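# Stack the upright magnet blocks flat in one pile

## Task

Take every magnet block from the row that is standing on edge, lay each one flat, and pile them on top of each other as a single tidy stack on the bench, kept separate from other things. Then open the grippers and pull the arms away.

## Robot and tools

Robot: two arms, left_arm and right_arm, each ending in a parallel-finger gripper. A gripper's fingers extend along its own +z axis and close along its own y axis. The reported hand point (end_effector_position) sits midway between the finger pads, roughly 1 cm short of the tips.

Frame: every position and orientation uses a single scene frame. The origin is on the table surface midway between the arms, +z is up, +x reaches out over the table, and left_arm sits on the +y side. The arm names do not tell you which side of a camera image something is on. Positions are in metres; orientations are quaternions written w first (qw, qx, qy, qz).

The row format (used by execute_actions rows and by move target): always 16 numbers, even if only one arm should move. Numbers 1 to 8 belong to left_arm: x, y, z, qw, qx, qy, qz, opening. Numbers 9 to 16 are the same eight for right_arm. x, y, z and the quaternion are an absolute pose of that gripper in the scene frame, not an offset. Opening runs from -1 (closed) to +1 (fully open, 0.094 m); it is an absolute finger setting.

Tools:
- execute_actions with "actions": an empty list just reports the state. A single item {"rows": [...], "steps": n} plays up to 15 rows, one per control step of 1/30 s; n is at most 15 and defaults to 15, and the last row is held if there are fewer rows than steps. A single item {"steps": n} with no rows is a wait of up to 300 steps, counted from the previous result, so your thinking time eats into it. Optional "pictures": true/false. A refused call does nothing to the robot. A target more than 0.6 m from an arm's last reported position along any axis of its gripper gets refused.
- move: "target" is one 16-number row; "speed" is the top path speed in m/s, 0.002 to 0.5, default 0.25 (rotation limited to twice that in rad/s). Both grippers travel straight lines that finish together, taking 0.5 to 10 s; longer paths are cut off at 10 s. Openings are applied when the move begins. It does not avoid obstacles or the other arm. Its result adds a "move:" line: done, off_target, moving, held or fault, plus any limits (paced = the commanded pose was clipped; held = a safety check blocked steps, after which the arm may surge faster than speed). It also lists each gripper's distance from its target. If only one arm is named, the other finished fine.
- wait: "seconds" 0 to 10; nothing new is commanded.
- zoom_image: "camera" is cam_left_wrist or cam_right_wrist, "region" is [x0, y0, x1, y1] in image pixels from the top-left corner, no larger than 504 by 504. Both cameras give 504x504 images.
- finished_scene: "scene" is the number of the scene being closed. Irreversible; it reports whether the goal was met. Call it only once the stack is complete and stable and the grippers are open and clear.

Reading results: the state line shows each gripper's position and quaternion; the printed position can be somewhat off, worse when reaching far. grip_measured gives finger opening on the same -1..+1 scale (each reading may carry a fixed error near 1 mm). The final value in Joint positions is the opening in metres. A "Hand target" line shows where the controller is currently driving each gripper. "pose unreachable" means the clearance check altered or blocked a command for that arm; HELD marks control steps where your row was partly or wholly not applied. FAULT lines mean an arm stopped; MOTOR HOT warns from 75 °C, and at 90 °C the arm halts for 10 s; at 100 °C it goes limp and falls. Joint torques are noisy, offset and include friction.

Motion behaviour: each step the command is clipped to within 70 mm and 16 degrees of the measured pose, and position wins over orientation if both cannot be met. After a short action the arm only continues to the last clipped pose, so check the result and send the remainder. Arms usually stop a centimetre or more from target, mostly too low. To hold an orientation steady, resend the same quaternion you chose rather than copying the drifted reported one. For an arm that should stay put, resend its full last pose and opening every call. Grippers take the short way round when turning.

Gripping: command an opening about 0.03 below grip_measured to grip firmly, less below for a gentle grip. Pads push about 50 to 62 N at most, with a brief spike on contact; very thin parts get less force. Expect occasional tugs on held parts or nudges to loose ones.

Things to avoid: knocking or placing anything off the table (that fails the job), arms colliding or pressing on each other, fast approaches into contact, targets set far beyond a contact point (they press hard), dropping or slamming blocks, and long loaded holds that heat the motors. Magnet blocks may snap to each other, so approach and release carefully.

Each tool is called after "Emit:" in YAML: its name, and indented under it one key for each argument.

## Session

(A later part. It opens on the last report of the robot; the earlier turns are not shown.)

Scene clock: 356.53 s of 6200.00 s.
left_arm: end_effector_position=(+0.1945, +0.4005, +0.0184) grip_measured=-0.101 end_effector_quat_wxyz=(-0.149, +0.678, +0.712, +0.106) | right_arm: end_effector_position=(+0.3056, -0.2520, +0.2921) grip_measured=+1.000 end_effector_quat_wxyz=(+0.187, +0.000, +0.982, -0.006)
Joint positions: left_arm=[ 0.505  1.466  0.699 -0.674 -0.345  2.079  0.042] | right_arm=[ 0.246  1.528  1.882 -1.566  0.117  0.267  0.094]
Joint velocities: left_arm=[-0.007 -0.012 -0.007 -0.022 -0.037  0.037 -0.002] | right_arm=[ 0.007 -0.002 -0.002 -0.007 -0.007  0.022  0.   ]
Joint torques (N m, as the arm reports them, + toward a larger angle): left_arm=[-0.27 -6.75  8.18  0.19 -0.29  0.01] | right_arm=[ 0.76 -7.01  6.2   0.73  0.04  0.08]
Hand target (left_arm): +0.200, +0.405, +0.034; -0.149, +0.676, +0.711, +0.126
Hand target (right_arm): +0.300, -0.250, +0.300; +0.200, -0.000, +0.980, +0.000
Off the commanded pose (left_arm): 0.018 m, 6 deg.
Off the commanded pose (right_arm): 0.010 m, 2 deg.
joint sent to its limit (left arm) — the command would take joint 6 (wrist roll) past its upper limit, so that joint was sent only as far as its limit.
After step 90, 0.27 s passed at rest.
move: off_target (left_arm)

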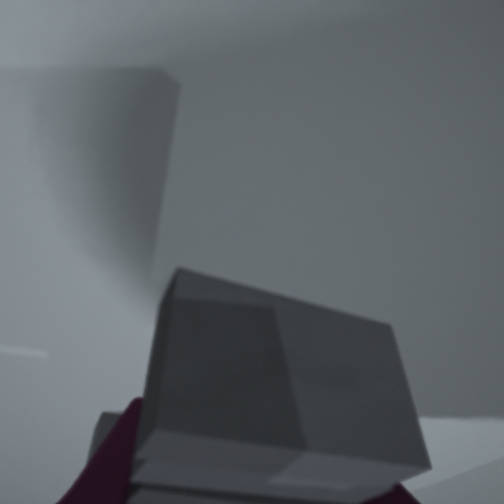

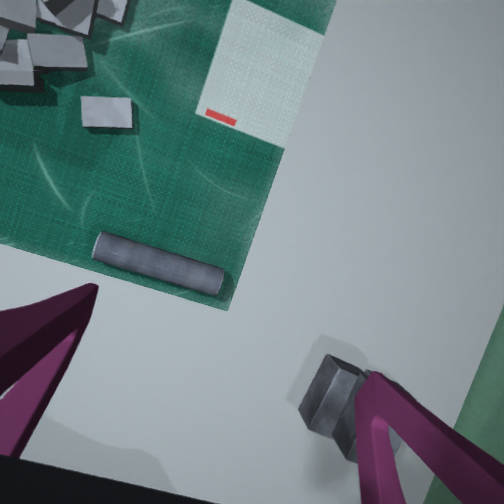

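Emit:
move:
  target: [0.200, 0.406, 0.055, -0.1206, 0.7084, 0.6841, 0.1249, -0.13, 0.30, -0.25, 0.30, 0.2, 0, 0.98, 0, 1]
  speed: 0.02

Scene clock: 365.40 s of 6200.00 s.
left_arm: end_effector_position=(+0.1929, +0.3996, +0.0389) grip_measured=-0.101 end_effector_quat_wxyz=(-0.150, +0.679, +0.711, +0.102) | right_arm: end_effector_position=(+0.3056, -0.2520, +0.2921) grip_measured=+1.000 end_effector_quat_wxyz=(+0.187, +0.000, +0.982, -0.006)
Joint positions: left_arm=[ 0.505  1.422  0.754 -0.781 -0.345  2.079  0.042] | right_arm=[ 0.246  1.528  1.882 -1.566  0.117  0.267  0.094]
Joint velocities: left_arm=[ 0.002 -0.007  0.007 -0.022  0.051  0.022 -0.   ] | right_arm=[ 0.012 -0.022 -0.002  0.022 -0.007 -0.037  0.   ]
Joint torques (N m, as the arm reports them, + toward a larger angle): left_arm=[-0.3  -6.12  8.52  0.29 -0.29  0.02] | right_arm=[ 0.77 -7.01  6.2   0.75  0.05  0.09]
Hand target (left_arm): +0.200, +0.405, +0.055; -0.149, +0.676, +0.711, +0.126
Hand target (right_arm): +0.300, -0.250, +0.300; +0.200, -0.000, +0.980, +0.000
Off the commanded pose (left_arm): 0.019 m, 6 deg.
Off the commanded pose (right_arm): 0.010 m, 2 deg.
joint sent to its limit (left arm) — the command would take joint 6 (wrist roll) past its upper limit, so that joint was sent only as far as its limit.
After step 90, 3.00 s passed at rest.
move: off_target (left_arm)

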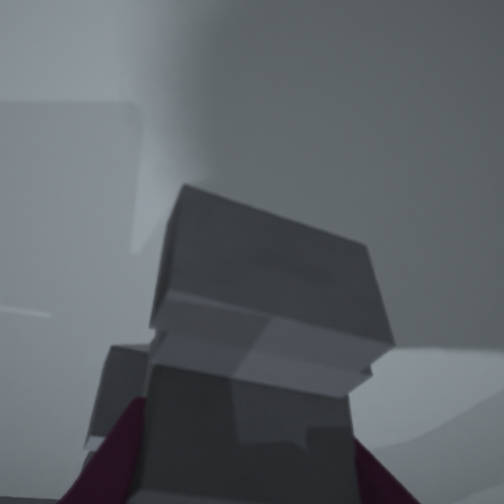

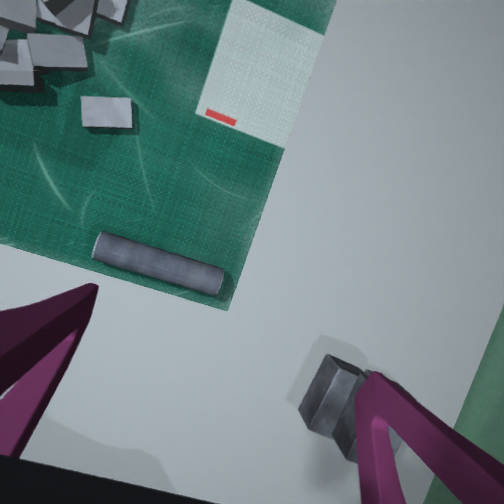

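Emit:
move:
  target: [0.195, 0.402, 0.10, -0.1206, 0.7084, 0.6841, 0.1249, -0.13, 0.27, 0.03, 0.12, -0.5, 0.5, -0.5, -0.5, 1]
  speed: 0.1

Scene clock: 391.10 s of 6200.00 s.
left_arm: end_effector_position=(+0.1889, +0.3972, +0.0832) grip_measured=-0.101 end_effector_quat_wxyz=(-0.151, +0.679, +0.711, +0.100) | right_arm: end_effector_position=(+0.2687, +0.0233, +0.1148) grip_measured=+1.000 end_effector_quat_wxyz=(+0.493, -0.497, +0.515, +0.495)
Joint positions: left_arm=[ 0.505  1.345  0.88  -0.988 -0.345  2.079  0.042] | right_arm=[ 0.523  2.035  0.621  1.371 -0.99  -0.016  0.094]
Joint velocities: left_arm=[-0.012  0.007  0.012  0.051  0.007  0.037  0.   ] | right_arm=[ 0.007  0.007  0.007 -0.037 -0.051  0.081  0.   ]
Joint torques (N m, as the arm reports them, + toward a larger angle): left_arm=[-0.53 -5.68  9.04  0.3  -0.26  0.  ] | right_arm=[ 0.77 -6.62  6.59  1.52 -0.12  0.11]
Hand target (left_arm): +0.195, +0.401, +0.100; -0.149, +0.677, +0.710, +0.126
Hand target (right_arm): +0.269, +0.029, +0.121; +0.499, -0.501, +0.500, +0.499
Off the commanded pose (left_arm): 0.019 m, 6 deg.
Off the commanded pose (right_arm): 0.009 m, 2 deg.
joint sent to its limit (left arm) — the command would take joint 6 (wrist roll) past its upper limit, so that joint was sent only as far as its limit.
After step 90, 12.60 s passed at rest.
move: off_target (left_arm)

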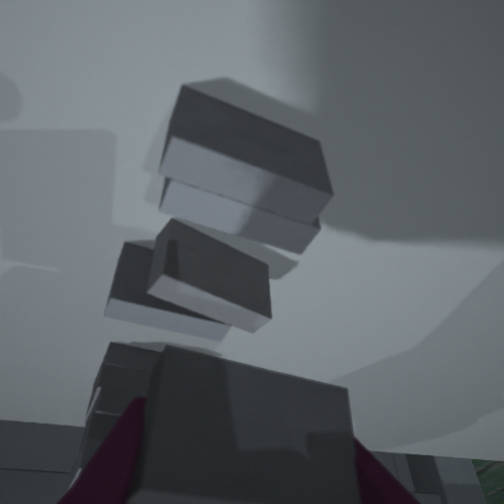

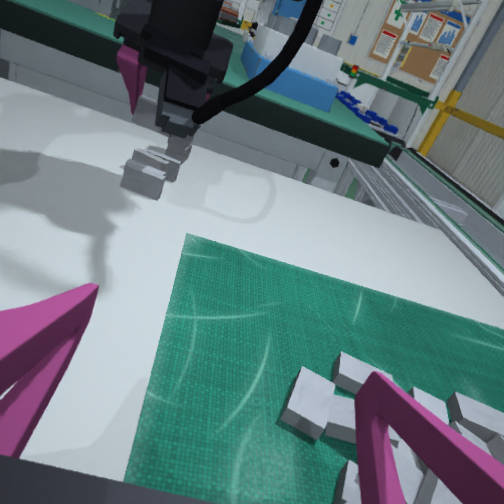

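Emit:
zoom_image:
  camera: "cam_right_wrist"
  region: [90, 0, 290, 220]

Region (90, 0, 290, 220) of cam_right_wrist's 504x504 image, scaled by 2.291, with more detail than that image has; it fills the left 458 columns of this view, and the rest is white.

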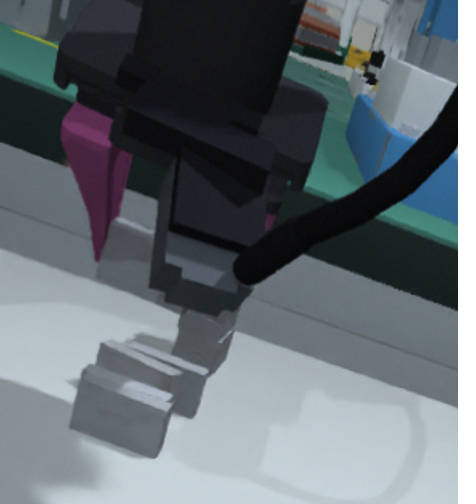

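Emit:
move:
  target: [0.27, 0.345, 0.14, 0.0, -0.1908, 0.9816, 0.0, -0.13, 0.269, 0.029, 0.121, -0.5, 0.5, -0.5, -0.5, 1]
  speed: 0.1

Scene clock: 443.50 s of 6200.00 s.
left_arm: end_effector_position=(+0.2620, +0.3469, +0.1289) grip_measured=-0.101 end_effector_quat_wxyz=(-0.017, -0.192, +0.981, +0.001) | right_arm: end_effector_position=(+0.2687, +0.0233, +0.1168) grip_measured=+1.000 end_effector_quat_wxyz=(+0.496, -0.497, +0.512, +0.496)
Joint positions: left_arm=[ 0.424  1.603  1.342 -1.342 -0.011  0.066  0.042] | right_arm=[ 0.523  2.035  0.621  1.383 -0.991 -0.011  0.094]
Joint velocities: left_arm=[-0.027  0.002  0.002  0.022  0.051  0.022  0.   ] | right_arm=[-0.007 -0.007 -0.012  0.007 -0.007 -0.037  0.   ]
Joint torques (N m, as the arm reports them, + toward a larger angle): left_arm=[-1.04 -5.74  8.96  0.12  0.05 -0.09] | right_arm=[ 0.81 -6.38  6.34  1.53 -0.07  0.13]
Hand target (left_arm): +0.270, +0.345, +0.139; -0.001, -0.190, +0.982, +0.001
Hand target (right_arm): +0.269, +0.029, +0.121; +0.500, -0.500, +0.500, +0.500
Off the commanded pose (left_arm): 0.014 m, 2 deg.
Off the commanded pose (right_arm): 0.007 m, 2 deg.
After step 90, 39.33 s passed at rest.
move: off_target (left_arm)

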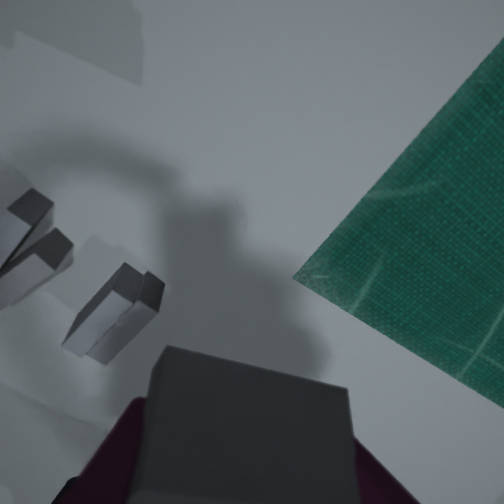

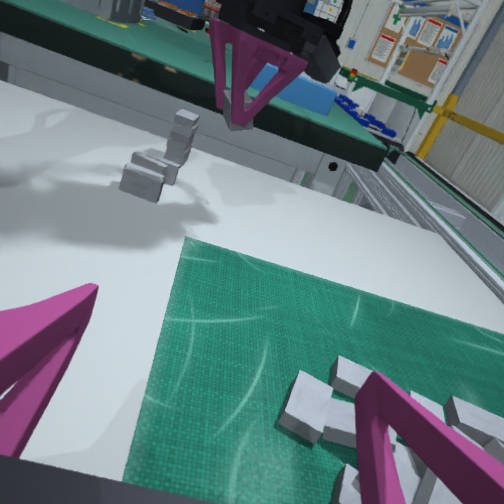

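Emit:
zoom_image:
  camera: "cam_right_wrist"
  region: [100, 0, 360, 220]

Region (100, 0, 360, 220) of cam_right_wrist's 504x504 image, scaled by 1.938, with more detail than that image has; it fills the top 426 rows of this view, and the rest is white.

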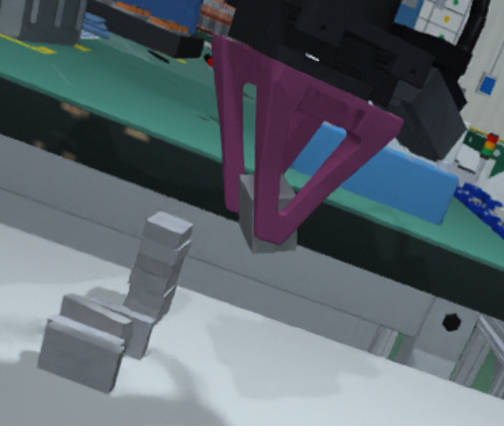

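Emit:
move:
  target: [0.400, 0.394, 0.075, 0.5630, -0.1563, 0.8041, 0.1094, -0.13, 0.269, 0.029, 0.121, -0.5, 0.5, -0.5, -0.5, 1]
  speed: 0.1

Scene clock: 460.27 s of 6200.00 s.
left_arm: end_effector_position=(+0.3908, +0.3986, +0.0519) grip_measured=-0.101 end_effector_quat_wxyz=(+0.529, -0.176, +0.824, +0.104) | right_arm: end_effector_position=(+0.2687, +0.0233, +0.1168) grip_measured=+1.000 end_effector_quat_wxyz=(+0.496, -0.497, +0.512, +0.496)
Joint positions: left_arm=[0.424 1.748 0.428 0.888 0.045 0.004 0.042] | right_arm=[ 0.523  2.035  0.621  1.383 -0.991 -0.011  0.094]
Joint velocities: left_arm=[ 0.002  0.002  0.007 -0.007  0.022  0.007  0.001] | right_arm=[ 0.007  0.007 -0.012  0.066 -0.022  0.007  0.   ]
Joint torques (N m, as the arm reports them, + toward a larger angle): left_arm=[-1.38 -5.46  4.82  2.28  0.1  -0.08] | right_arm=[ 0.76 -6.38  6.31  1.54 -0.08  0.12]
Hand target (left_arm): +0.402, +0.395, +0.071; +0.563, -0.163, +0.803, +0.103
Hand target (right_arm): +0.269, +0.029, +0.121; +0.500, -0.500, +0.500, +0.500
Off the commanded pose (left_arm): 0.025 m, 5 deg.
Off the commanded pose (right_arm): 0.007 m, 2 deg.
After step 90, 6.87 s passed at rest.
move: off_target (left_arm)

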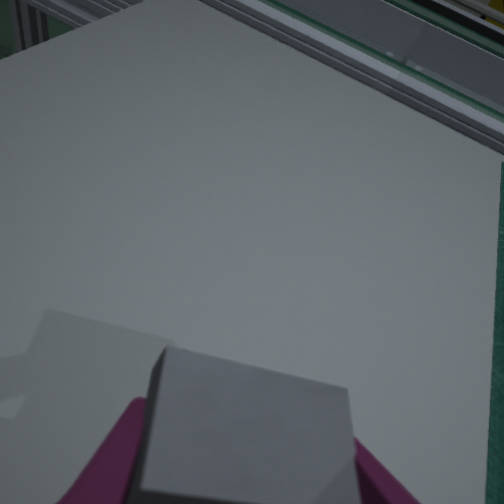

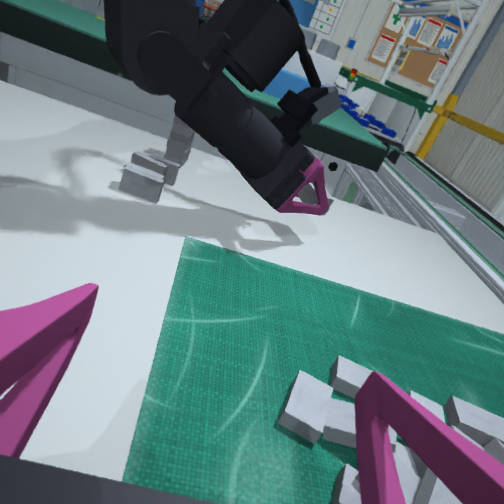

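Emit:
zoom_image:
  camera: "cam_right_wrist"
  region: [230, 130, 370, 260]

Region (230, 130, 370, 260) of cam_right_wrist's 504x504 image, scaled by 3.600, with more detail than that image has; it fills the top 468 rows of this view, and the rest is white.

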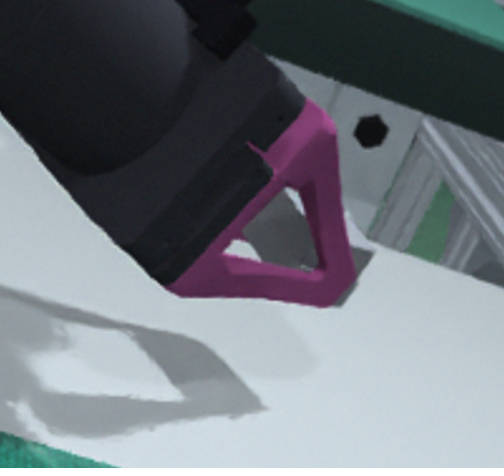

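Emit:
move:
  target: [0.400, 0.394, 0.055, 0.5489, -0.1582, 0.8138, 0.1067, -0.13, 0.269, 0.029, 0.121, -0.5, 0.5, -0.5, -0.5, 1]
  speed: 0.02

Scene clock: 487.50 s of 6200.00 s.
left_arm: end_effector_position=(+0.3904, +0.3951, +0.0370) grip_measured=-0.101 end_effector_quat_wxyz=(+0.516, -0.172, +0.833, +0.100) | right_arm: end_effector_position=(+0.2687, +0.0233, +0.1168) grip_measured=+1.000 end_effector_quat_wxyz=(+0.496, -0.497, +0.512, +0.496)
Joint positions: left_arm=[0.416 1.795 0.428 0.904 0.045 0.01  0.042] | right_arm=[ 0.523  2.035  0.621  1.383 -0.991 -0.011  0.094]
Joint velocities: left_arm=[ 0.002 -0.002  0.012 -0.007  0.051 -0.022  0.001] | right_arm=[ 0.002 -0.002 -0.002 -0.066 -0.066  0.051  0.   ]
Joint torques (N m, as the arm reports them, + toward a larger angle): left_arm=[-1.07 -5.71  4.22  2.25  0.04  0.04] | right_arm=[ 0.78 -6.3   6.38  1.52 -0.09  0.1 ]
Hand target (left_arm): +0.400, +0.394, +0.055; +0.548, -0.158, +0.814, +0.106
Hand target (right_arm): +0.269, +0.029, +0.121; +0.500, -0.500, +0.500, +0.500
Off the commanded pose (left_arm): 0.020 m, 5 deg.
Off the commanded pose (right_arm): 0.007 m, 2 deg.
After step 90, 22.63 s passed at rest.
move: off_target (left_arm)

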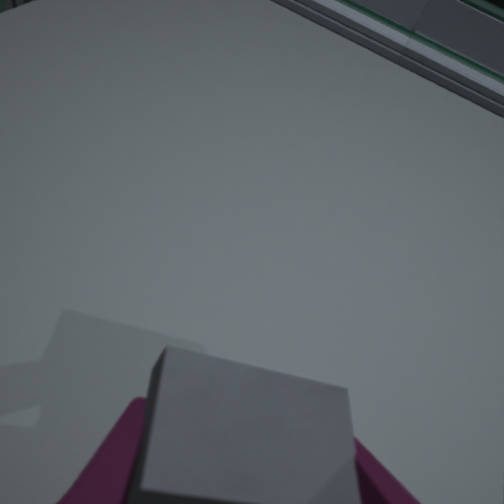

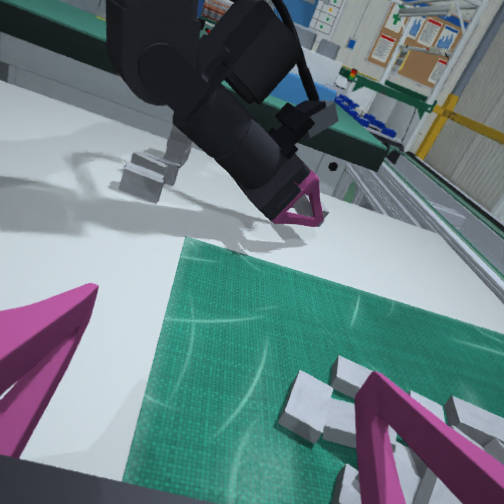

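Emit:
move:
  target: [0.400, 0.394, 0.043, 0.5489, -0.1582, 0.8138, 0.1067, -0.13, 0.269, 0.029, 0.121, -0.5, 0.5, -0.5, -0.5, 1]
  speed: 0.015

Emit:
zoom_image:
  camera: "cam_right_wrist"
  region: [230, 150, 370, 280]

Scene clock: 494.80 s of 6200.00 s.
left_arm: end_effector_position=(+0.3925, +0.3961, +0.0268) grip_measured=-0.101 end_effector_quat_wxyz=(+0.519, -0.172, +0.831, +0.101) | right_arm: end_effector_position=(+0.2687, +0.0233, +0.1168) grip_measured=+1.000 end_effector_quat_wxyz=(+0.496, -0.497, +0.512, +0.496)
Joint positions: left_arm=[0.416 1.864 0.428 0.979 0.045 0.011 0.042] | right_arm=[ 0.523  2.035  0.621  1.383 -0.991 -0.011  0.094]
Joint velocities: left_arm=[ 0.012 -0.002 -0.002  0.051 -0.051 -0.007  0.001] | right_arm=[ 0.017 -0.002 -0.002 -0.007 -0.022 -0.007  0.   ]
Joint torques (N m, as the arm reports them, + toward a larger angle): left_arm=[-1.1  -5.93  3.35  2.25  0.04  0.02] | right_arm=[ 0.85 -6.32  6.42  1.5  -0.08  0.1 ]
Hand target (left_arm): +0.400, +0.394, +0.043; +0.548, -0.159, +0.814, +0.106
Hand target (right_arm): +0.269, +0.029, +0.121; +0.500, -0.500, +0.500, +0.500
Off the commanded pose (left_arm): 0.018 m, 4 deg.
Off the commanded pose (right_arm): 0.007 m, 2 deg.
After step 90, 1.47 s passed at rest.
move: off_target (left_arm)

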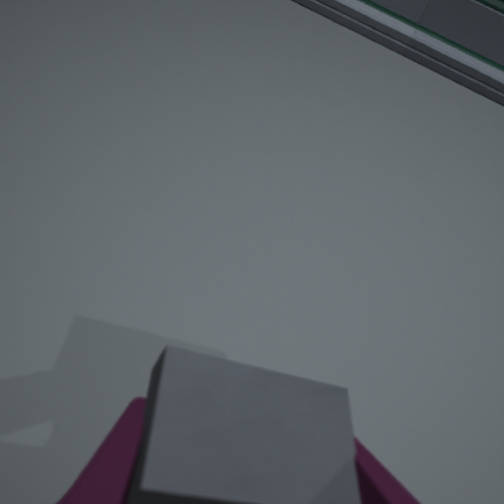

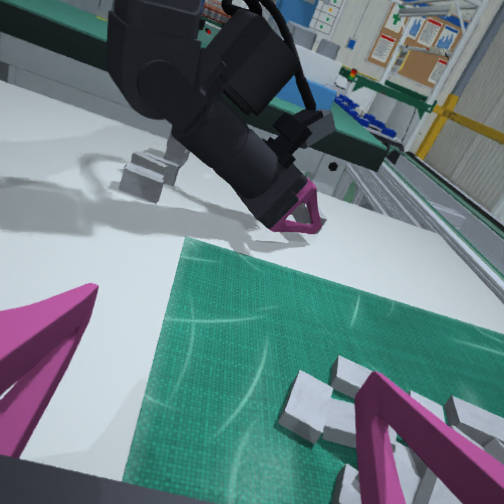

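Region (230, 150, 370, 280) of cam_right_wrist's 504x504 image, scaled by 3.600, with more detail than that image has; it fills the top 468 rows of this view, and the rest is white.

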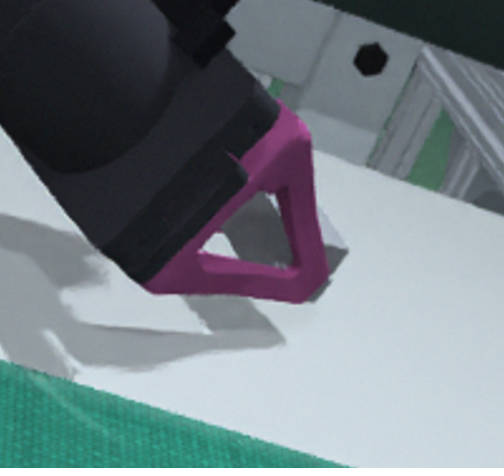

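Emit:
move:
  target: [0.400, 0.394, 0.043, 0.4945, -0.1648, 0.8479, 0.0961, -0.13, 0.269, 0.029, 0.121, -0.5, 0.5, -0.5, -0.5, 1]
  speed: 0.02

Emit:
zoom_image:
  camera: "cam_right_wrist"
  region: [230, 150, 370, 280]

Scene clock: 524.00 s of 6200.00 s.
left_arm: end_effector_position=(+0.3809, +0.3905, +0.0137) grip_measured=-0.101 end_effector_quat_wxyz=(+0.455, -0.179, +0.868, +0.086) | right_arm: end_effector_position=(+0.2687, +0.0233, +0.1168) grip_measured=+1.000 end_effector_quat_wxyz=(+0.496, -0.497, +0.512, +0.496)
Joint positions: left_arm=[0.416 1.776 0.465 0.703 0.045 0.015 0.042] | right_arm=[ 0.523  2.035  0.621  1.383 -0.991 -0.011  0.094]
Joint velocities: left_arm=[-0.017 -0.012 -0.002 -0.066 -0.051 -0.081  0.   ] | right_arm=[-0.007  0.017  0.002  0.007  0.022 -0.066  0.   ]
Joint torques (N m, as the arm reports them, + toward a larger angle): left_arm=[-1.33 -8.5   7.16  1.72 -0.01  0.06] | right_arm=[ 0.76 -6.43  6.34  1.52 -0.06  0.09]
Hand target (left_arm): +0.399, +0.393, +0.044; +0.494, -0.165, +0.848, +0.096
Hand target (right_arm): +0.269, +0.029, +0.121; +0.500, -0.500, +0.500, +0.500
Off the commanded pose (left_arm): 0.035 m, 5 deg.
Off the commanded pose (right_arm): 0.007 m, 2 deg.
After step 90, 24.37 s passed at rest.
move: off_target (left_arm)

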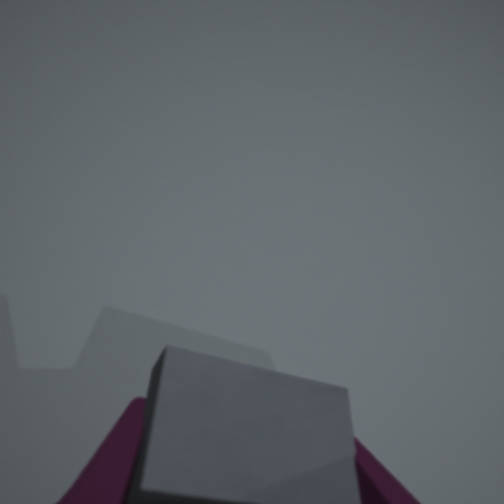

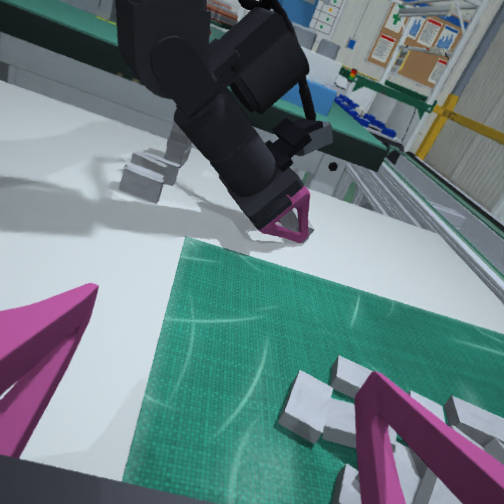

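Region (230, 150, 370, 280) of cam_right_wrist's 504x504 image, scaled by 3.600, with more detail than that image has; it fills the top 468 rows of this view, and the rest is white.

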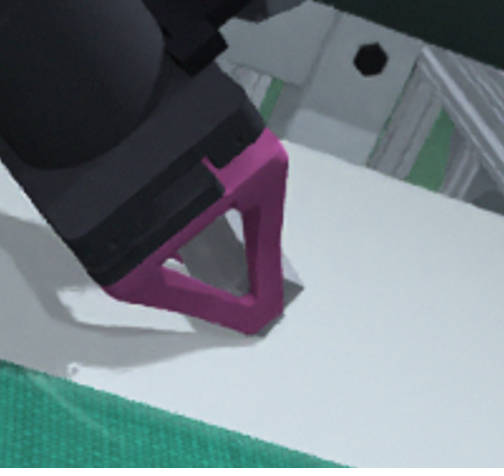

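Emit:
execute_actions:
  actions:
    - {"rows": [[0.395, 0.392, 0.038, 0.4945, -0.1648, 0.8479, 0.0961, -0.13, 0.269, 0.029, 0.121, -0.5, 0.5, -0.5, -0.5, 1],[0.392, 0.392, 0.034, 0.4945, -0.1648, 0.8479, 0.0961, -0.13, 0.269, 0.029, 0.121, -0.5, 0.5, -0.5, -0.5, 1],[0.390, 0.392, 0.030, 0.4945, -0.1648, 0.8479, 0.0961, -0.13, 0.269, 0.029, 0.121, -0.5, 0.5, -0.5, -0.5, 1]], "steps": 15}

Scene clock: 543.63 s of 6200.00 s.
left_arm: end_effector_position=(+0.3801, +0.3902, +0.0161) grip_measured=-0.101 end_effector_quat_wxyz=(+0.464, -0.176, +0.863, +0.090) | right_arm: end_effector_position=(+0.2687, +0.0233, +0.1168) grip_measured=+1.000 end_effector_quat_wxyz=(+0.496, -0.497, +0.512, +0.496)
Joint positions: left_arm=[0.416 1.776 0.447 0.742 0.045 0.02  0.042] | right_arm=[ 0.523  2.035  0.621  1.383 -0.991 -0.011  0.094]
Joint velocities: left_arm=[-0.007 -0.012  0.002  0.007  0.007 -0.007 -0.001] | right_arm=[-0.007  0.002 -0.002  0.007 -0.066  0.007  0.   ]
Joint torques (N m, as the arm reports them, + toward a larger angle): left_arm=[-0.37 -5.19  4.5   2.15  0.07  0.07] | right_arm=[ 0.78 -6.39  6.34  1.52 -0.08  0.11]
Hand target (left_arm): +0.390, +0.392, +0.030; +0.494, -0.165, +0.848, +0.095
Hand target (right_arm): +0.269, +0.029, +0.121; +0.500, -0.500, +0.500, +0.500
Off the commanded pose (left_arm): 0.017 m, 4 deg.
Off the commanded pose (right_arm): 0.007 m, 2 deg.
Steps of this call (steps 1 to 90: nothing new was sent; then 16.13 s passed at rest; steps 91 to 105: all 15 steps of this action). Readings (end_effector_position):
91: left_arm (+0.3810, +0.3906, +0.0138) | right_arm (+0.2687, +0.0233, +0.1168)
92: left_arm (+0.3810, +0.3906, +0.0140) | right_arm (+0.2687, +0.0233, +0.1168)
94: left_arm (+0.3805, +0.3904, +0.0147) | right_arm (+0.2687, +0.0233, +0.1168)
98: left_arm (+0.3790, +0.3896, +0.0142) | right_arm (+0.2687, +0.0233, +0.1168)
105: the state above

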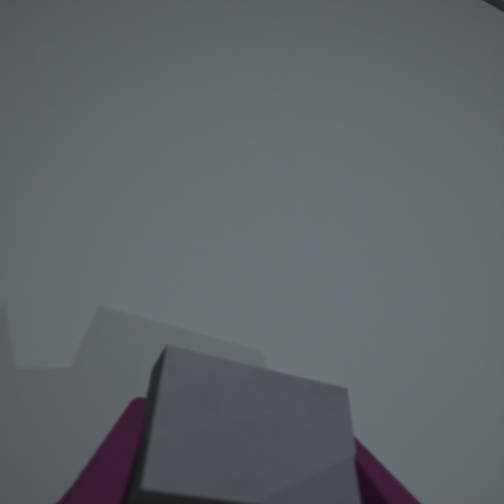

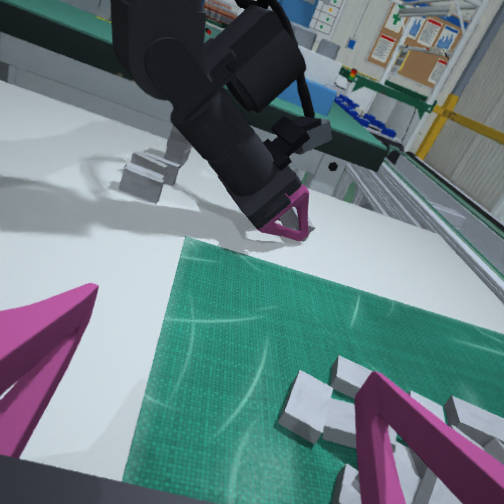

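Emit:
execute_actions:
  actions:
    - {"rows": [[0.390, 0.392, 0.030, 0.4945, -0.1648, 0.8479, 0.0961, -0.10, 0.269, 0.029, 0.121, -0.5, 0.5, -0.5, -0.5, 1],[0.390, 0.392, 0.030, 0.4945, -0.1648, 0.8479, 0.0961, -0.10, 0.269, 0.029, 0.121, -0.5, 0.5, -0.5, -0.5, 1],[0.390, 0.392, 0.030, 0.4945, -0.1648, 0.8479, 0.0961, -0.08, 0.269, 0.029, 0.121, -0.5, 0.5, -0.5, -0.5, 1],[0.390, 0.392, 0.030, 0.4945, -0.1648, 0.8479, 0.0961, -0.08, 0.269, 0.029, 0.121, -0.5, 0.5, -0.5, -0.5, 1],[0.390, 0.392, 0.030, 0.4945, -0.1648, 0.8479, 0.0961, -0.05, 0.269, 0.029, 0.121, -0.5, 0.5, -0.5, -0.5, 1],[0.390, 0.392, 0.030, 0.4945, -0.1648, 0.8479, 0.0961, -0.05, 0.269, 0.029, 0.121, -0.5, 0.5, -0.5, -0.5, 1],[0.390, 0.392, 0.030, 0.4945, -0.1648, 0.8479, 0.0961, 0.0, 0.269, 0.029, 0.121, -0.5, 0.5, -0.5, -0.5, 1],[0.390, 0.392, 0.030, 0.4945, -0.1648, 0.8479, 0.0961, 0.1, 0.269, 0.029, 0.121, -0.5, 0.5, -0.5, -0.5, 1],[0.390, 0.392, 0.030, 0.4945, -0.1648, 0.8479, 0.0961, 0.2, 0.269, 0.029, 0.121, -0.5, 0.5, -0.5, -0.5, 1],[0.390, 0.392, 0.030, 0.4945, -0.1648, 0.8479, 0.0961, 0.3, 0.269, 0.029, 0.121, -0.5, 0.5, -0.5, -0.5, 1]], "steps": 15}

Emit:
zoom_image:
  camera: "cam_right_wrist"
  region: [230, 150, 370, 280]

Scene clock: 552.33 s of 6200.00 s.
left_arm: end_effector_position=(+0.3847, +0.3924, +0.0242) grip_measured=+0.297 end_effector_quat_wxyz=(+0.481, -0.173, +0.855, +0.094) | right_arm: end_effector_position=(+0.2687, +0.0233, +0.1168) grip_measured=+1.000 end_effector_quat_wxyz=(+0.496, -0.497, +0.512, +0.496)
Joint positions: left_arm=[0.416 1.776 0.447 0.781 0.045 0.021 0.061] | right_arm=[ 0.523  2.035  0.621  1.383 -0.991 -0.011  0.094]
Joint velocities: left_arm=[-0.002 -0.027 -0.002  0.022  0.051 -0.007  0.   ] | right_arm=[ 0.002 -0.002 -0.002  0.037 -0.037  0.066  0.   ]
Joint torques (N m, as the arm reports them, + toward a larger angle): left_arm=[-0.43 -4.82  4.64  1.83  0.06  0.03] | right_arm=[ 0.82 -6.37  6.33  1.52 -0.07  0.09]
Hand target (left_arm): +0.390, +0.392, +0.030; +0.494, -0.165, +0.848, +0.096
Hand target (right_arm): +0.269, +0.029, +0.121; +0.500, -0.500, +0.500, +0.500
Off the commanded pose (left_arm): 0.008 m, 2 deg.
Off the commanded pose (right_arm): 0.007 m, 2 deg.
Steps of this call (steps 1 to 90: nothing new was sent; then 5.20 s passed at rest; steps 91 to 105: all 15 steps of this action). Readings (end_effector_position):
91: left_arm (+0.3805, +0.3903, +0.0168) | right_arm (+0.2687, +0.0233, +0.1168)
92: left_arm (+0.3805, +0.3903, +0.0168) | right_arm (+0.2687, +0.0233, +0.1168)
94: left_arm (+0.3805, +0.3903, +0.0168) | right_arm (+0.2687, +0.0233, +0.1168)
98: left_arm (+0.3825, +0.3913, +0.0203) | right_arm (+0.2687, +0.0233, +0.1168)
105: the state above

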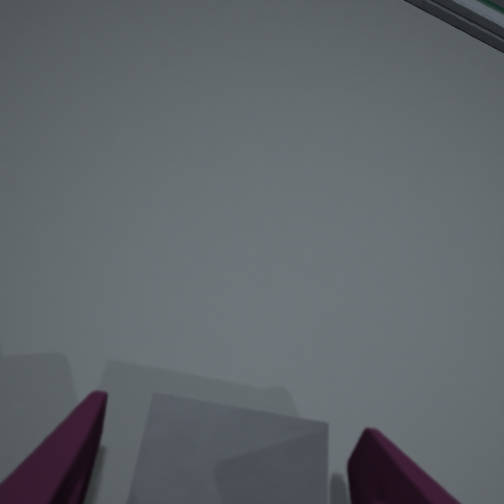

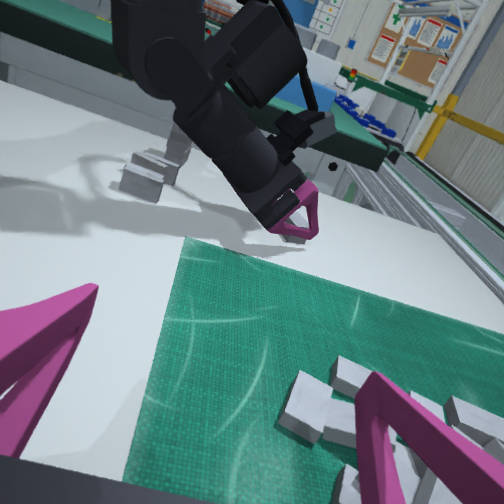

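Region (230, 150, 370, 280) of cam_right_wrist's 504x504 image, scaled by 3.600, with more detail than that image has; it fills the top 468 rows of this view, and the rest is white.

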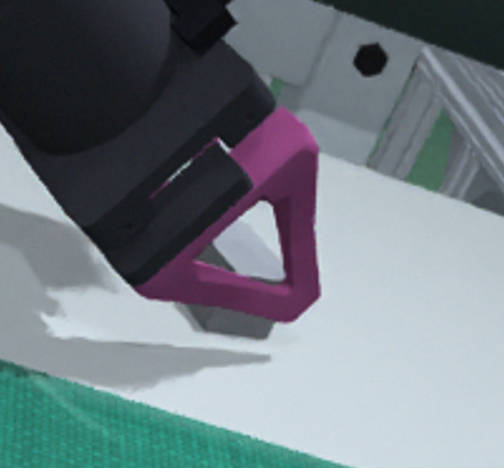

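Emit:
move:
  target: [0.34, 0.372, 0.12, 0.30, -0.182, 0.936, 0.058, 1.0, 0.269, 0.029, 0.121, -0.5, 0.5, -0.5, -0.5, 1]
  speed: 0.1

Scene clock: 559.17 s of 6200.00 s.
left_arm: end_effector_position=(+0.3319, +0.3684, +0.1024) grip_measured=+1.000 end_effector_quat_wxyz=(+0.275, -0.188, +0.942, +0.049) | right_arm: end_effector_position=(+0.2687, +0.0233, +0.1169) grip_measured=+1.000 end_effector_quat_wxyz=(+0.496, -0.497, +0.512, +0.496)
Joint positions: left_arm=[ 0.416  1.373  0.871 -0.503  0.038  0.041  0.094] | right_arm=[ 0.523  2.035  0.621  1.383 -0.991 -0.011  0.094]
Joint velocities: left_arm=[ 0.002 -0.012 -0.022 -0.022  0.022 -0.022  0.   ] | right_arm=[-0.002 -0.012  0.007  0.037 -0.007  0.037  0.   ]
Joint torques (N m, as the arm reports them, + toward a larger angle): left_arm=[-0.69 -6.36  9.2   1.09 -0.08  0.04] | right_arm=[ 0.84 -6.4   6.39  1.51 -0.07  0.1 ]
Hand target (left_arm): +0.338, +0.371, +0.122; +0.299, -0.181, +0.935, +0.061
Hand target (right_arm): +0.269, +0.029, +0.121; +0.500, -0.500, +0.500, +0.500
Off the commanded pose (left_arm): 0.020 m, 3 deg.
Off the commanded pose (right_arm): 0.007 m, 2 deg.
After step 90, 1.17 s passed at rest.
move: off_target (left_arm)

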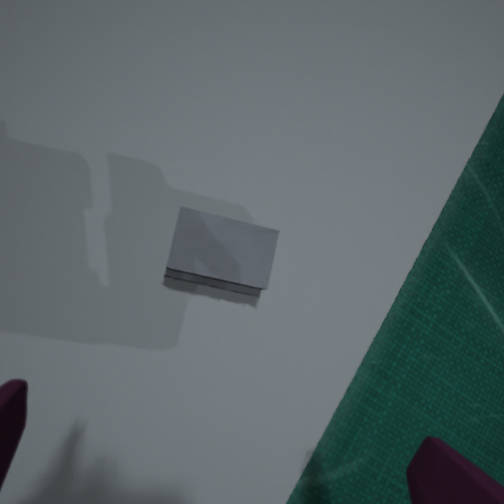

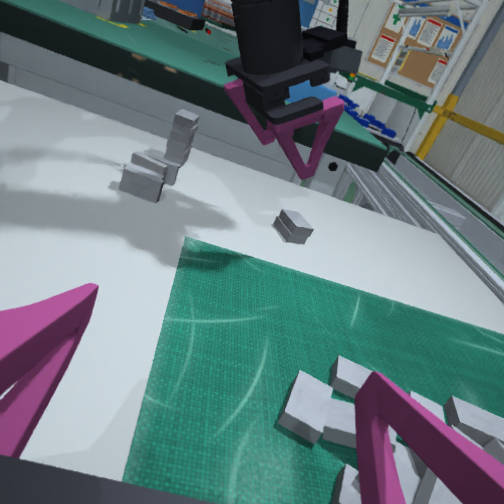

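Emit:
zoom_image:
  camera: "cam_left_wrist"
  region: [140, 180, 310, 330]

Emit:
zoom_image:
  camera: "cam_right_wrist"
  region: [100, 90, 340, 270]

Region (140, 180, 310, 330) of cam_left_wrist's 504x504 image, scaled by 2.965, with more detail than that image has; it fills the top 445 rows of this view, and the rest is white.

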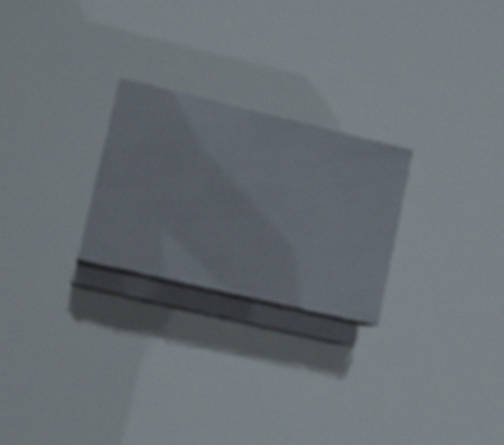

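Region (100, 90, 340, 270) of cam_right_wrist's 504x504 image, scaled by 2.100, with more detail than that image has; it fills the top 378 rows of this view, and the rest is white.

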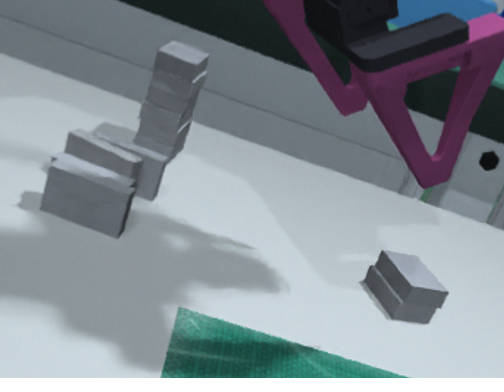

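Emit:
move:
  target: [0.195, 0.383, 0.085, -0.1162, 0.7318, 0.6589, 0.1290, 1.0, 0.269, 0.029, 0.121, -0.5, 0.5, -0.5, -0.5, 1]
  speed: 0.15

Scene clock: 596.97 s of 6200.00 s.
left_arm: end_effector_position=(+0.1978, +0.3843, +0.0821) grip_measured=+1.000 end_effector_quat_wxyz=(-0.141, +0.699, +0.689, +0.128) | right_arm: end_effector_position=(+0.2687, +0.0233, +0.1169) grip_measured=+1.000 end_effector_quat_wxyz=(+0.496, -0.497, +0.512, +0.496)
Joint positions: left_arm=[ 0.436  1.291  0.828 -0.943 -0.348  2.078  0.094] | right_arm=[ 0.523  2.035  0.621  1.383 -0.991 -0.011  0.094]
Joint velocities: left_arm=[-0.017 -0.002 -0.002  0.022  0.007 -0.095  0.   ] | right_arm=[-0.017  0.007 -0.002 -0.066  0.037 -0.007  0.   ]
Joint torques (N m, as the arm reports them, + toward a larger angle): left_arm=[-1.18 -4.99  5.89  0.33 -0.29  0.  ] | right_arm=[ 0.83 -6.44  6.4   1.52 -0.09  0.1 ]
Hand target (left_arm): +0.195, +0.382, +0.087; -0.146, +0.703, +0.683, +0.133
Hand target (right_arm): +0.269, +0.029, +0.121; +0.500, -0.500, +0.500, +0.500
Off the commanded pose (left_arm): 0.004 m, 6 deg.
Off the commanded pose (right_arm): 0.007 m, 2 deg.
joint sent to its limit (left arm) — the command would take joint 6 (wrist roll) past its upper limit, so that joint was sent only as far as its limit.
After step 90, 27.10 s passed at rest.
move: off_target (left_arm)

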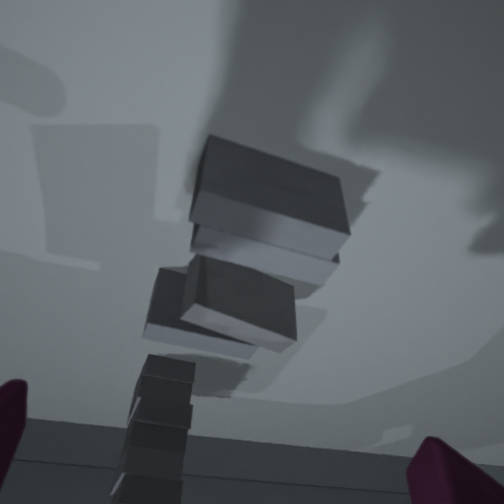

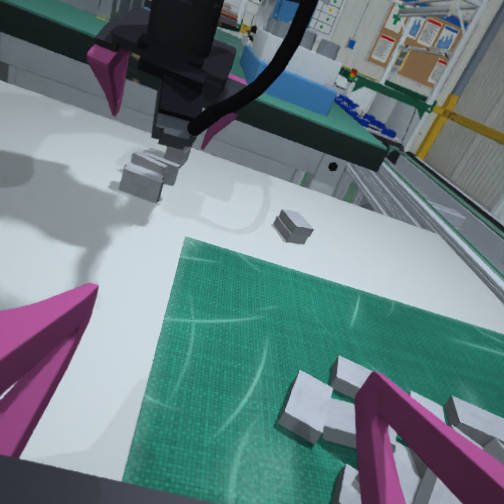

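Emit:
execute_actions:
  actions: []

Scene clock: 611.70 s of 6200.00 s.
left_arm: end_effector_position=(+0.1976, +0.3847, +0.0823) grip_measured=+1.000 end_effector_quat_wxyz=(-0.143, +0.698, +0.689, +0.129) | right_arm: end_effector_position=(+0.2687, +0.0233, +0.1169) grip_measured=+1.000 end_effector_quat_wxyz=(+0.496, -0.497, +0.512, +0.496)
Joint positions: left_arm=[ 0.436  1.291  0.828 -0.943 -0.351  2.078  0.094] | right_arm=[ 0.523  2.035  0.621  1.383 -0.991 -0.011  0.094]
Joint velocities: left_arm=[-0.017  0.007 -0.002 -0.007 -0.051 -0.051  0.   ] | right_arm=[ 0.012  0.012  0.002 -0.022 -0.007  0.007  0.   ]
Joint torques (N m, as the arm reports them, + toward a larger angle): left_arm=[-1.14 -5.01  5.91  0.33 -0.27  0.03] | right_arm=[ 0.85 -6.36  6.36  1.51 -0.08  0.11]
Hand target (left_arm): +0.195, +0.382, +0.087; -0.146, +0.703, +0.683, +0.133
Hand target (right_arm): +0.269, +0.029, +0.121; +0.500, -0.500, +0.500, +0.500
Off the commanded pose (left_arm): 0.004 m, 6 deg.
Off the commanded pose (right_arm): 0.007 m, 2 deg.
Steps of this call (steps 1 to 90: nothing new was sent; then 11.73 s passed at rest). Readings (end_effector_position):
1: left_arm (+0.1977, +0.3844, +0.0821) | right_arm (+0.2687, +0.0233, +0.1169)
2: left_arm (+0.1977, +0.3845, +0.0822) | right_arm (+0.2687, +0.0233, +0.1169)
4: left_arm (+0.1976, +0.3846, +0.0822) | right_arm (+0.2687, +0.0233, +0.1169)
8: left_arm (+0.1976, +0.3846, +0.0822) | right_arm (+0.2687, +0.0233, +0.1169)
90: the state above

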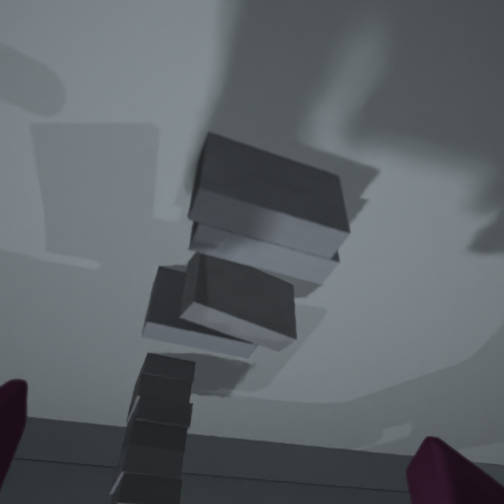

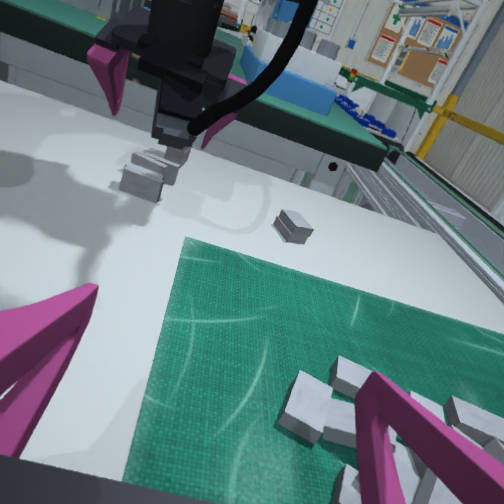

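Emit:
move:
  target: [0.191,0.382,0.055,-0.1162,0.7318,0.6589,0.1290,1.0,0.269,0.029,0.121,-0.5,0.5,-0.5,-0.5,1]
  speed: 0.08

Scene clock: 630.87 s of 6200.00 s.
left_arm: end_effector_position=(+0.1891, +0.3805, +0.0552) grip_measured=+1.000 end_effector_quat_wxyz=(-0.144, +0.699, +0.689, +0.125) | right_arm: end_effector_position=(+0.2687, +0.0233, +0.1169) grip_measured=+1.000 end_effector_quat_wxyz=(+0.496, -0.497, +0.512, +0.496)
Joint positions: left_arm=[ 0.436  1.291  0.717 -0.84  -0.351  2.078  0.094] | right_arm=[ 0.523  2.035  0.621  1.383 -0.991 -0.011  0.094]
Joint velocities: left_arm=[ 0.007 -0.027 -0.007  0.037 -0.037 -0.095  0.   ] | right_arm=[-0.012 -0.002 -0.007 -0.007 -0.022  0.037  0.   ]
Joint torques (N m, as the arm reports them, + toward a larger angle): left_arm=[-0.64 -2.59  5.6   0.6  -0.23  0.  ] | right_arm=[ 0.79 -6.38  6.37  1.52 -0.07  0.08]
Hand target (left_arm): +0.191, +0.381, +0.055; -0.146, +0.701, +0.685, +0.131
Hand target (right_arm): +0.269, +0.029, +0.121; +0.500, -0.500, +0.500, +0.500
Off the commanded pose (left_arm): 0.002 m, 6 deg.
Off the commanded pose (right_arm): 0.007 m, 2 deg.
joint sent to its limit (left arm) — the command would take joint 6 (wrist roll) past its upper limit, so that joint was sent only as far as its limit.
After step 90, 15.03 s passed at rest.
move: off_target (left_arm)

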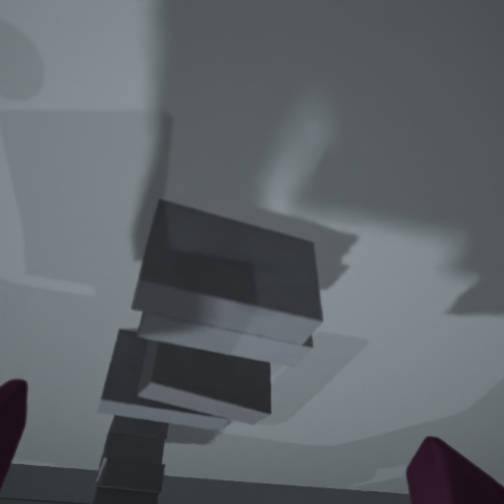

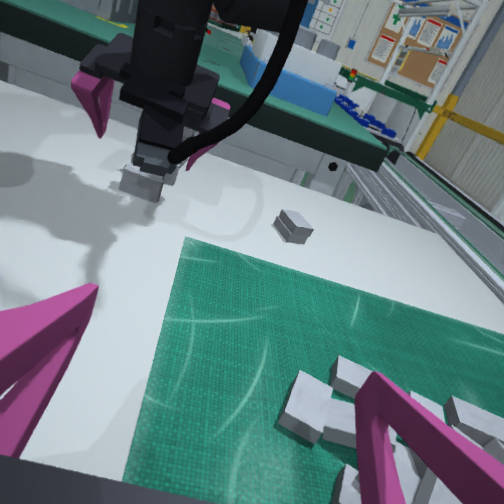

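Emit:
move:
  target: [0.193,0.386,0.026,-0.1162,0.7318,0.6589,0.1290,1.0,0.269,0.029,0.121,-0.5,0.5,-0.5,-0.5,1]
  speed: 0.04

Scene clock: 641.30 s of 6200.00 s.
left_arm: end_effector_position=(+0.1936, +0.3831, +0.0276) grip_measured=+1.000 end_effector_quat_wxyz=(-0.143, +0.698, +0.689, +0.129) | right_arm: end_effector_position=(+0.2687, +0.0233, +0.1169) grip_measured=+1.000 end_effector_quat_wxyz=(+0.496, -0.497, +0.512, +0.496)
Joint positions: left_arm=[ 0.436  1.358  0.645 -0.693 -0.353  2.079  0.094] | right_arm=[ 0.523  2.035  0.621  1.383 -0.991 -0.011  0.094]
Joint velocities: left_arm=[-0.002  0.002  0.007 -0.051 -0.007 -0.037  0.   ] | right_arm=[-0.012 -0.012 -0.007  0.037 -0.007  0.022  0.   ]
Joint torques (N m, as the arm reports them, + toward a larger angle): left_arm=[ 0.1  -2.3   5.26  0.62 -0.27  0.01] | right_arm=[ 0.82 -6.39  6.33  1.52 -0.06  0.12]
Hand target (left_arm): +0.193, +0.385, +0.026; -0.148, +0.698, +0.688, +0.131
Hand target (right_arm): +0.269, +0.029, +0.121; +0.500, -0.500, +0.500, +0.500
Off the commanded pose (left_arm): 0.003 m, 6 deg.
Off the commanded pose (right_arm): 0.007 m, 2 deg.
joint sent to its limit (left arm) — the command would take joint 6 (wrist roll) past its upper limit, so that joint was sent only as far as its limit.
After step 90, 5.77 s passed at rest.
move: off_target (left_arm)

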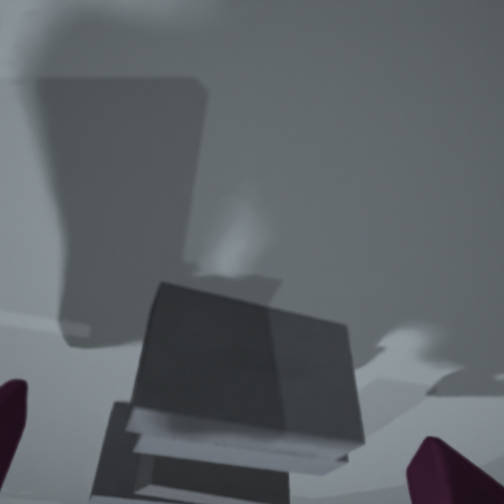

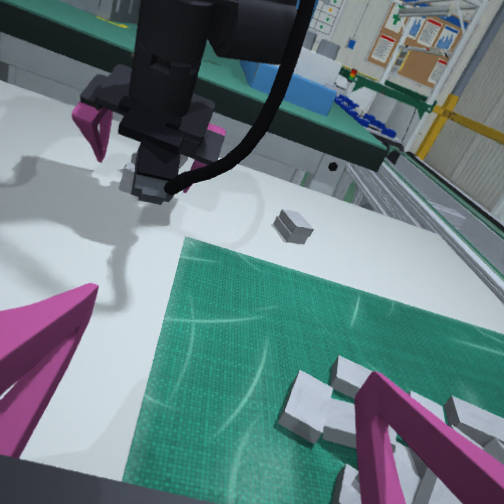

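Emit:
zoom_image:
  camera: "cam_left_wrist"
  region: [60,380,440,504]

Region (60, 380, 440, 504) of cam_left_wrist's 504x504 image, scaled by 1.326, with more detail than that image has; it fills the top 164 rows of this view, and the rest is white.

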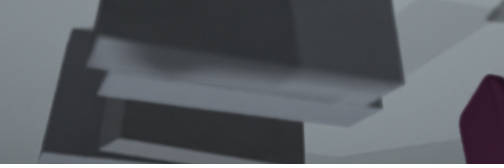

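Emit:
move:
  target: [0.193,0.386,0.015,-0.1162,0.7318,0.6589,0.1290,1.0,0.269,0.029,0.121,-0.5,0.5,-0.5,-0.5,1]
  speed: 0.03

Scene clock: 651.77 s of 6200.00 s.
left_arm: end_effector_position=(+0.1942, +0.3834, +0.0172) grip_measured=+1.000 end_effector_quat_wxyz=(-0.143, +0.698, +0.689, +0.130) | right_arm: end_effector_position=(+0.2687, +0.0233, +0.1169) grip_measured=+1.000 end_effector_quat_wxyz=(+0.496, -0.497, +0.512, +0.496)
Joint positions: left_arm=[ 0.436  1.383  0.617 -0.638 -0.353  2.079  0.094] | right_arm=[ 0.523  2.035  0.621  1.383 -0.991 -0.011  0.094]
Joint velocities: left_arm=[ 0.007 -0.012 -0.007  0.051 -0.037 -0.022  0.   ] | right_arm=[-0.012  0.007  0.002 -0.022 -0.022 -0.022  0.   ]
Joint torques (N m, as the arm reports them, + toward a larger angle): left_arm=[ 0.11 -2.27  5.12  0.62 -0.29  0.02] | right_arm=[ 0.75 -6.3   6.4   1.53 -0.08  0.11]
Hand target (left_arm): +0.193, +0.385, +0.015; -0.148, +0.698, +0.688, +0.131
Hand target (right_arm): +0.269, +0.029, +0.121; +0.500, -0.500, +0.500, +0.500
Off the commanded pose (left_arm): 0.004 m, 6 deg.
Off the commanded pose (right_arm): 0.007 m, 2 deg.
joint sent to its limit (left arm) — the command would take joint 6 (wrist roll) past its upper limit, so that joint was sent only as far as its limit.
After step 90, 5.47 s passed at rest.
move: off_target (left_arm)

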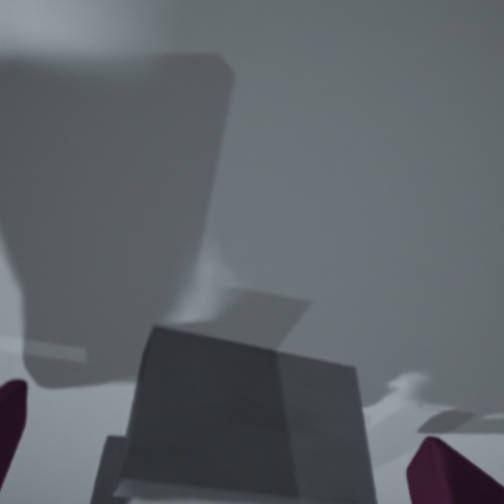

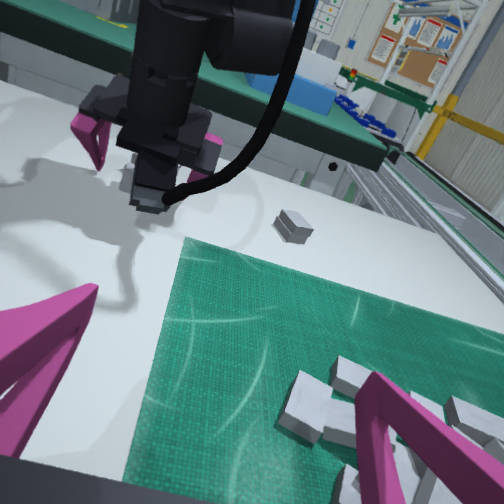

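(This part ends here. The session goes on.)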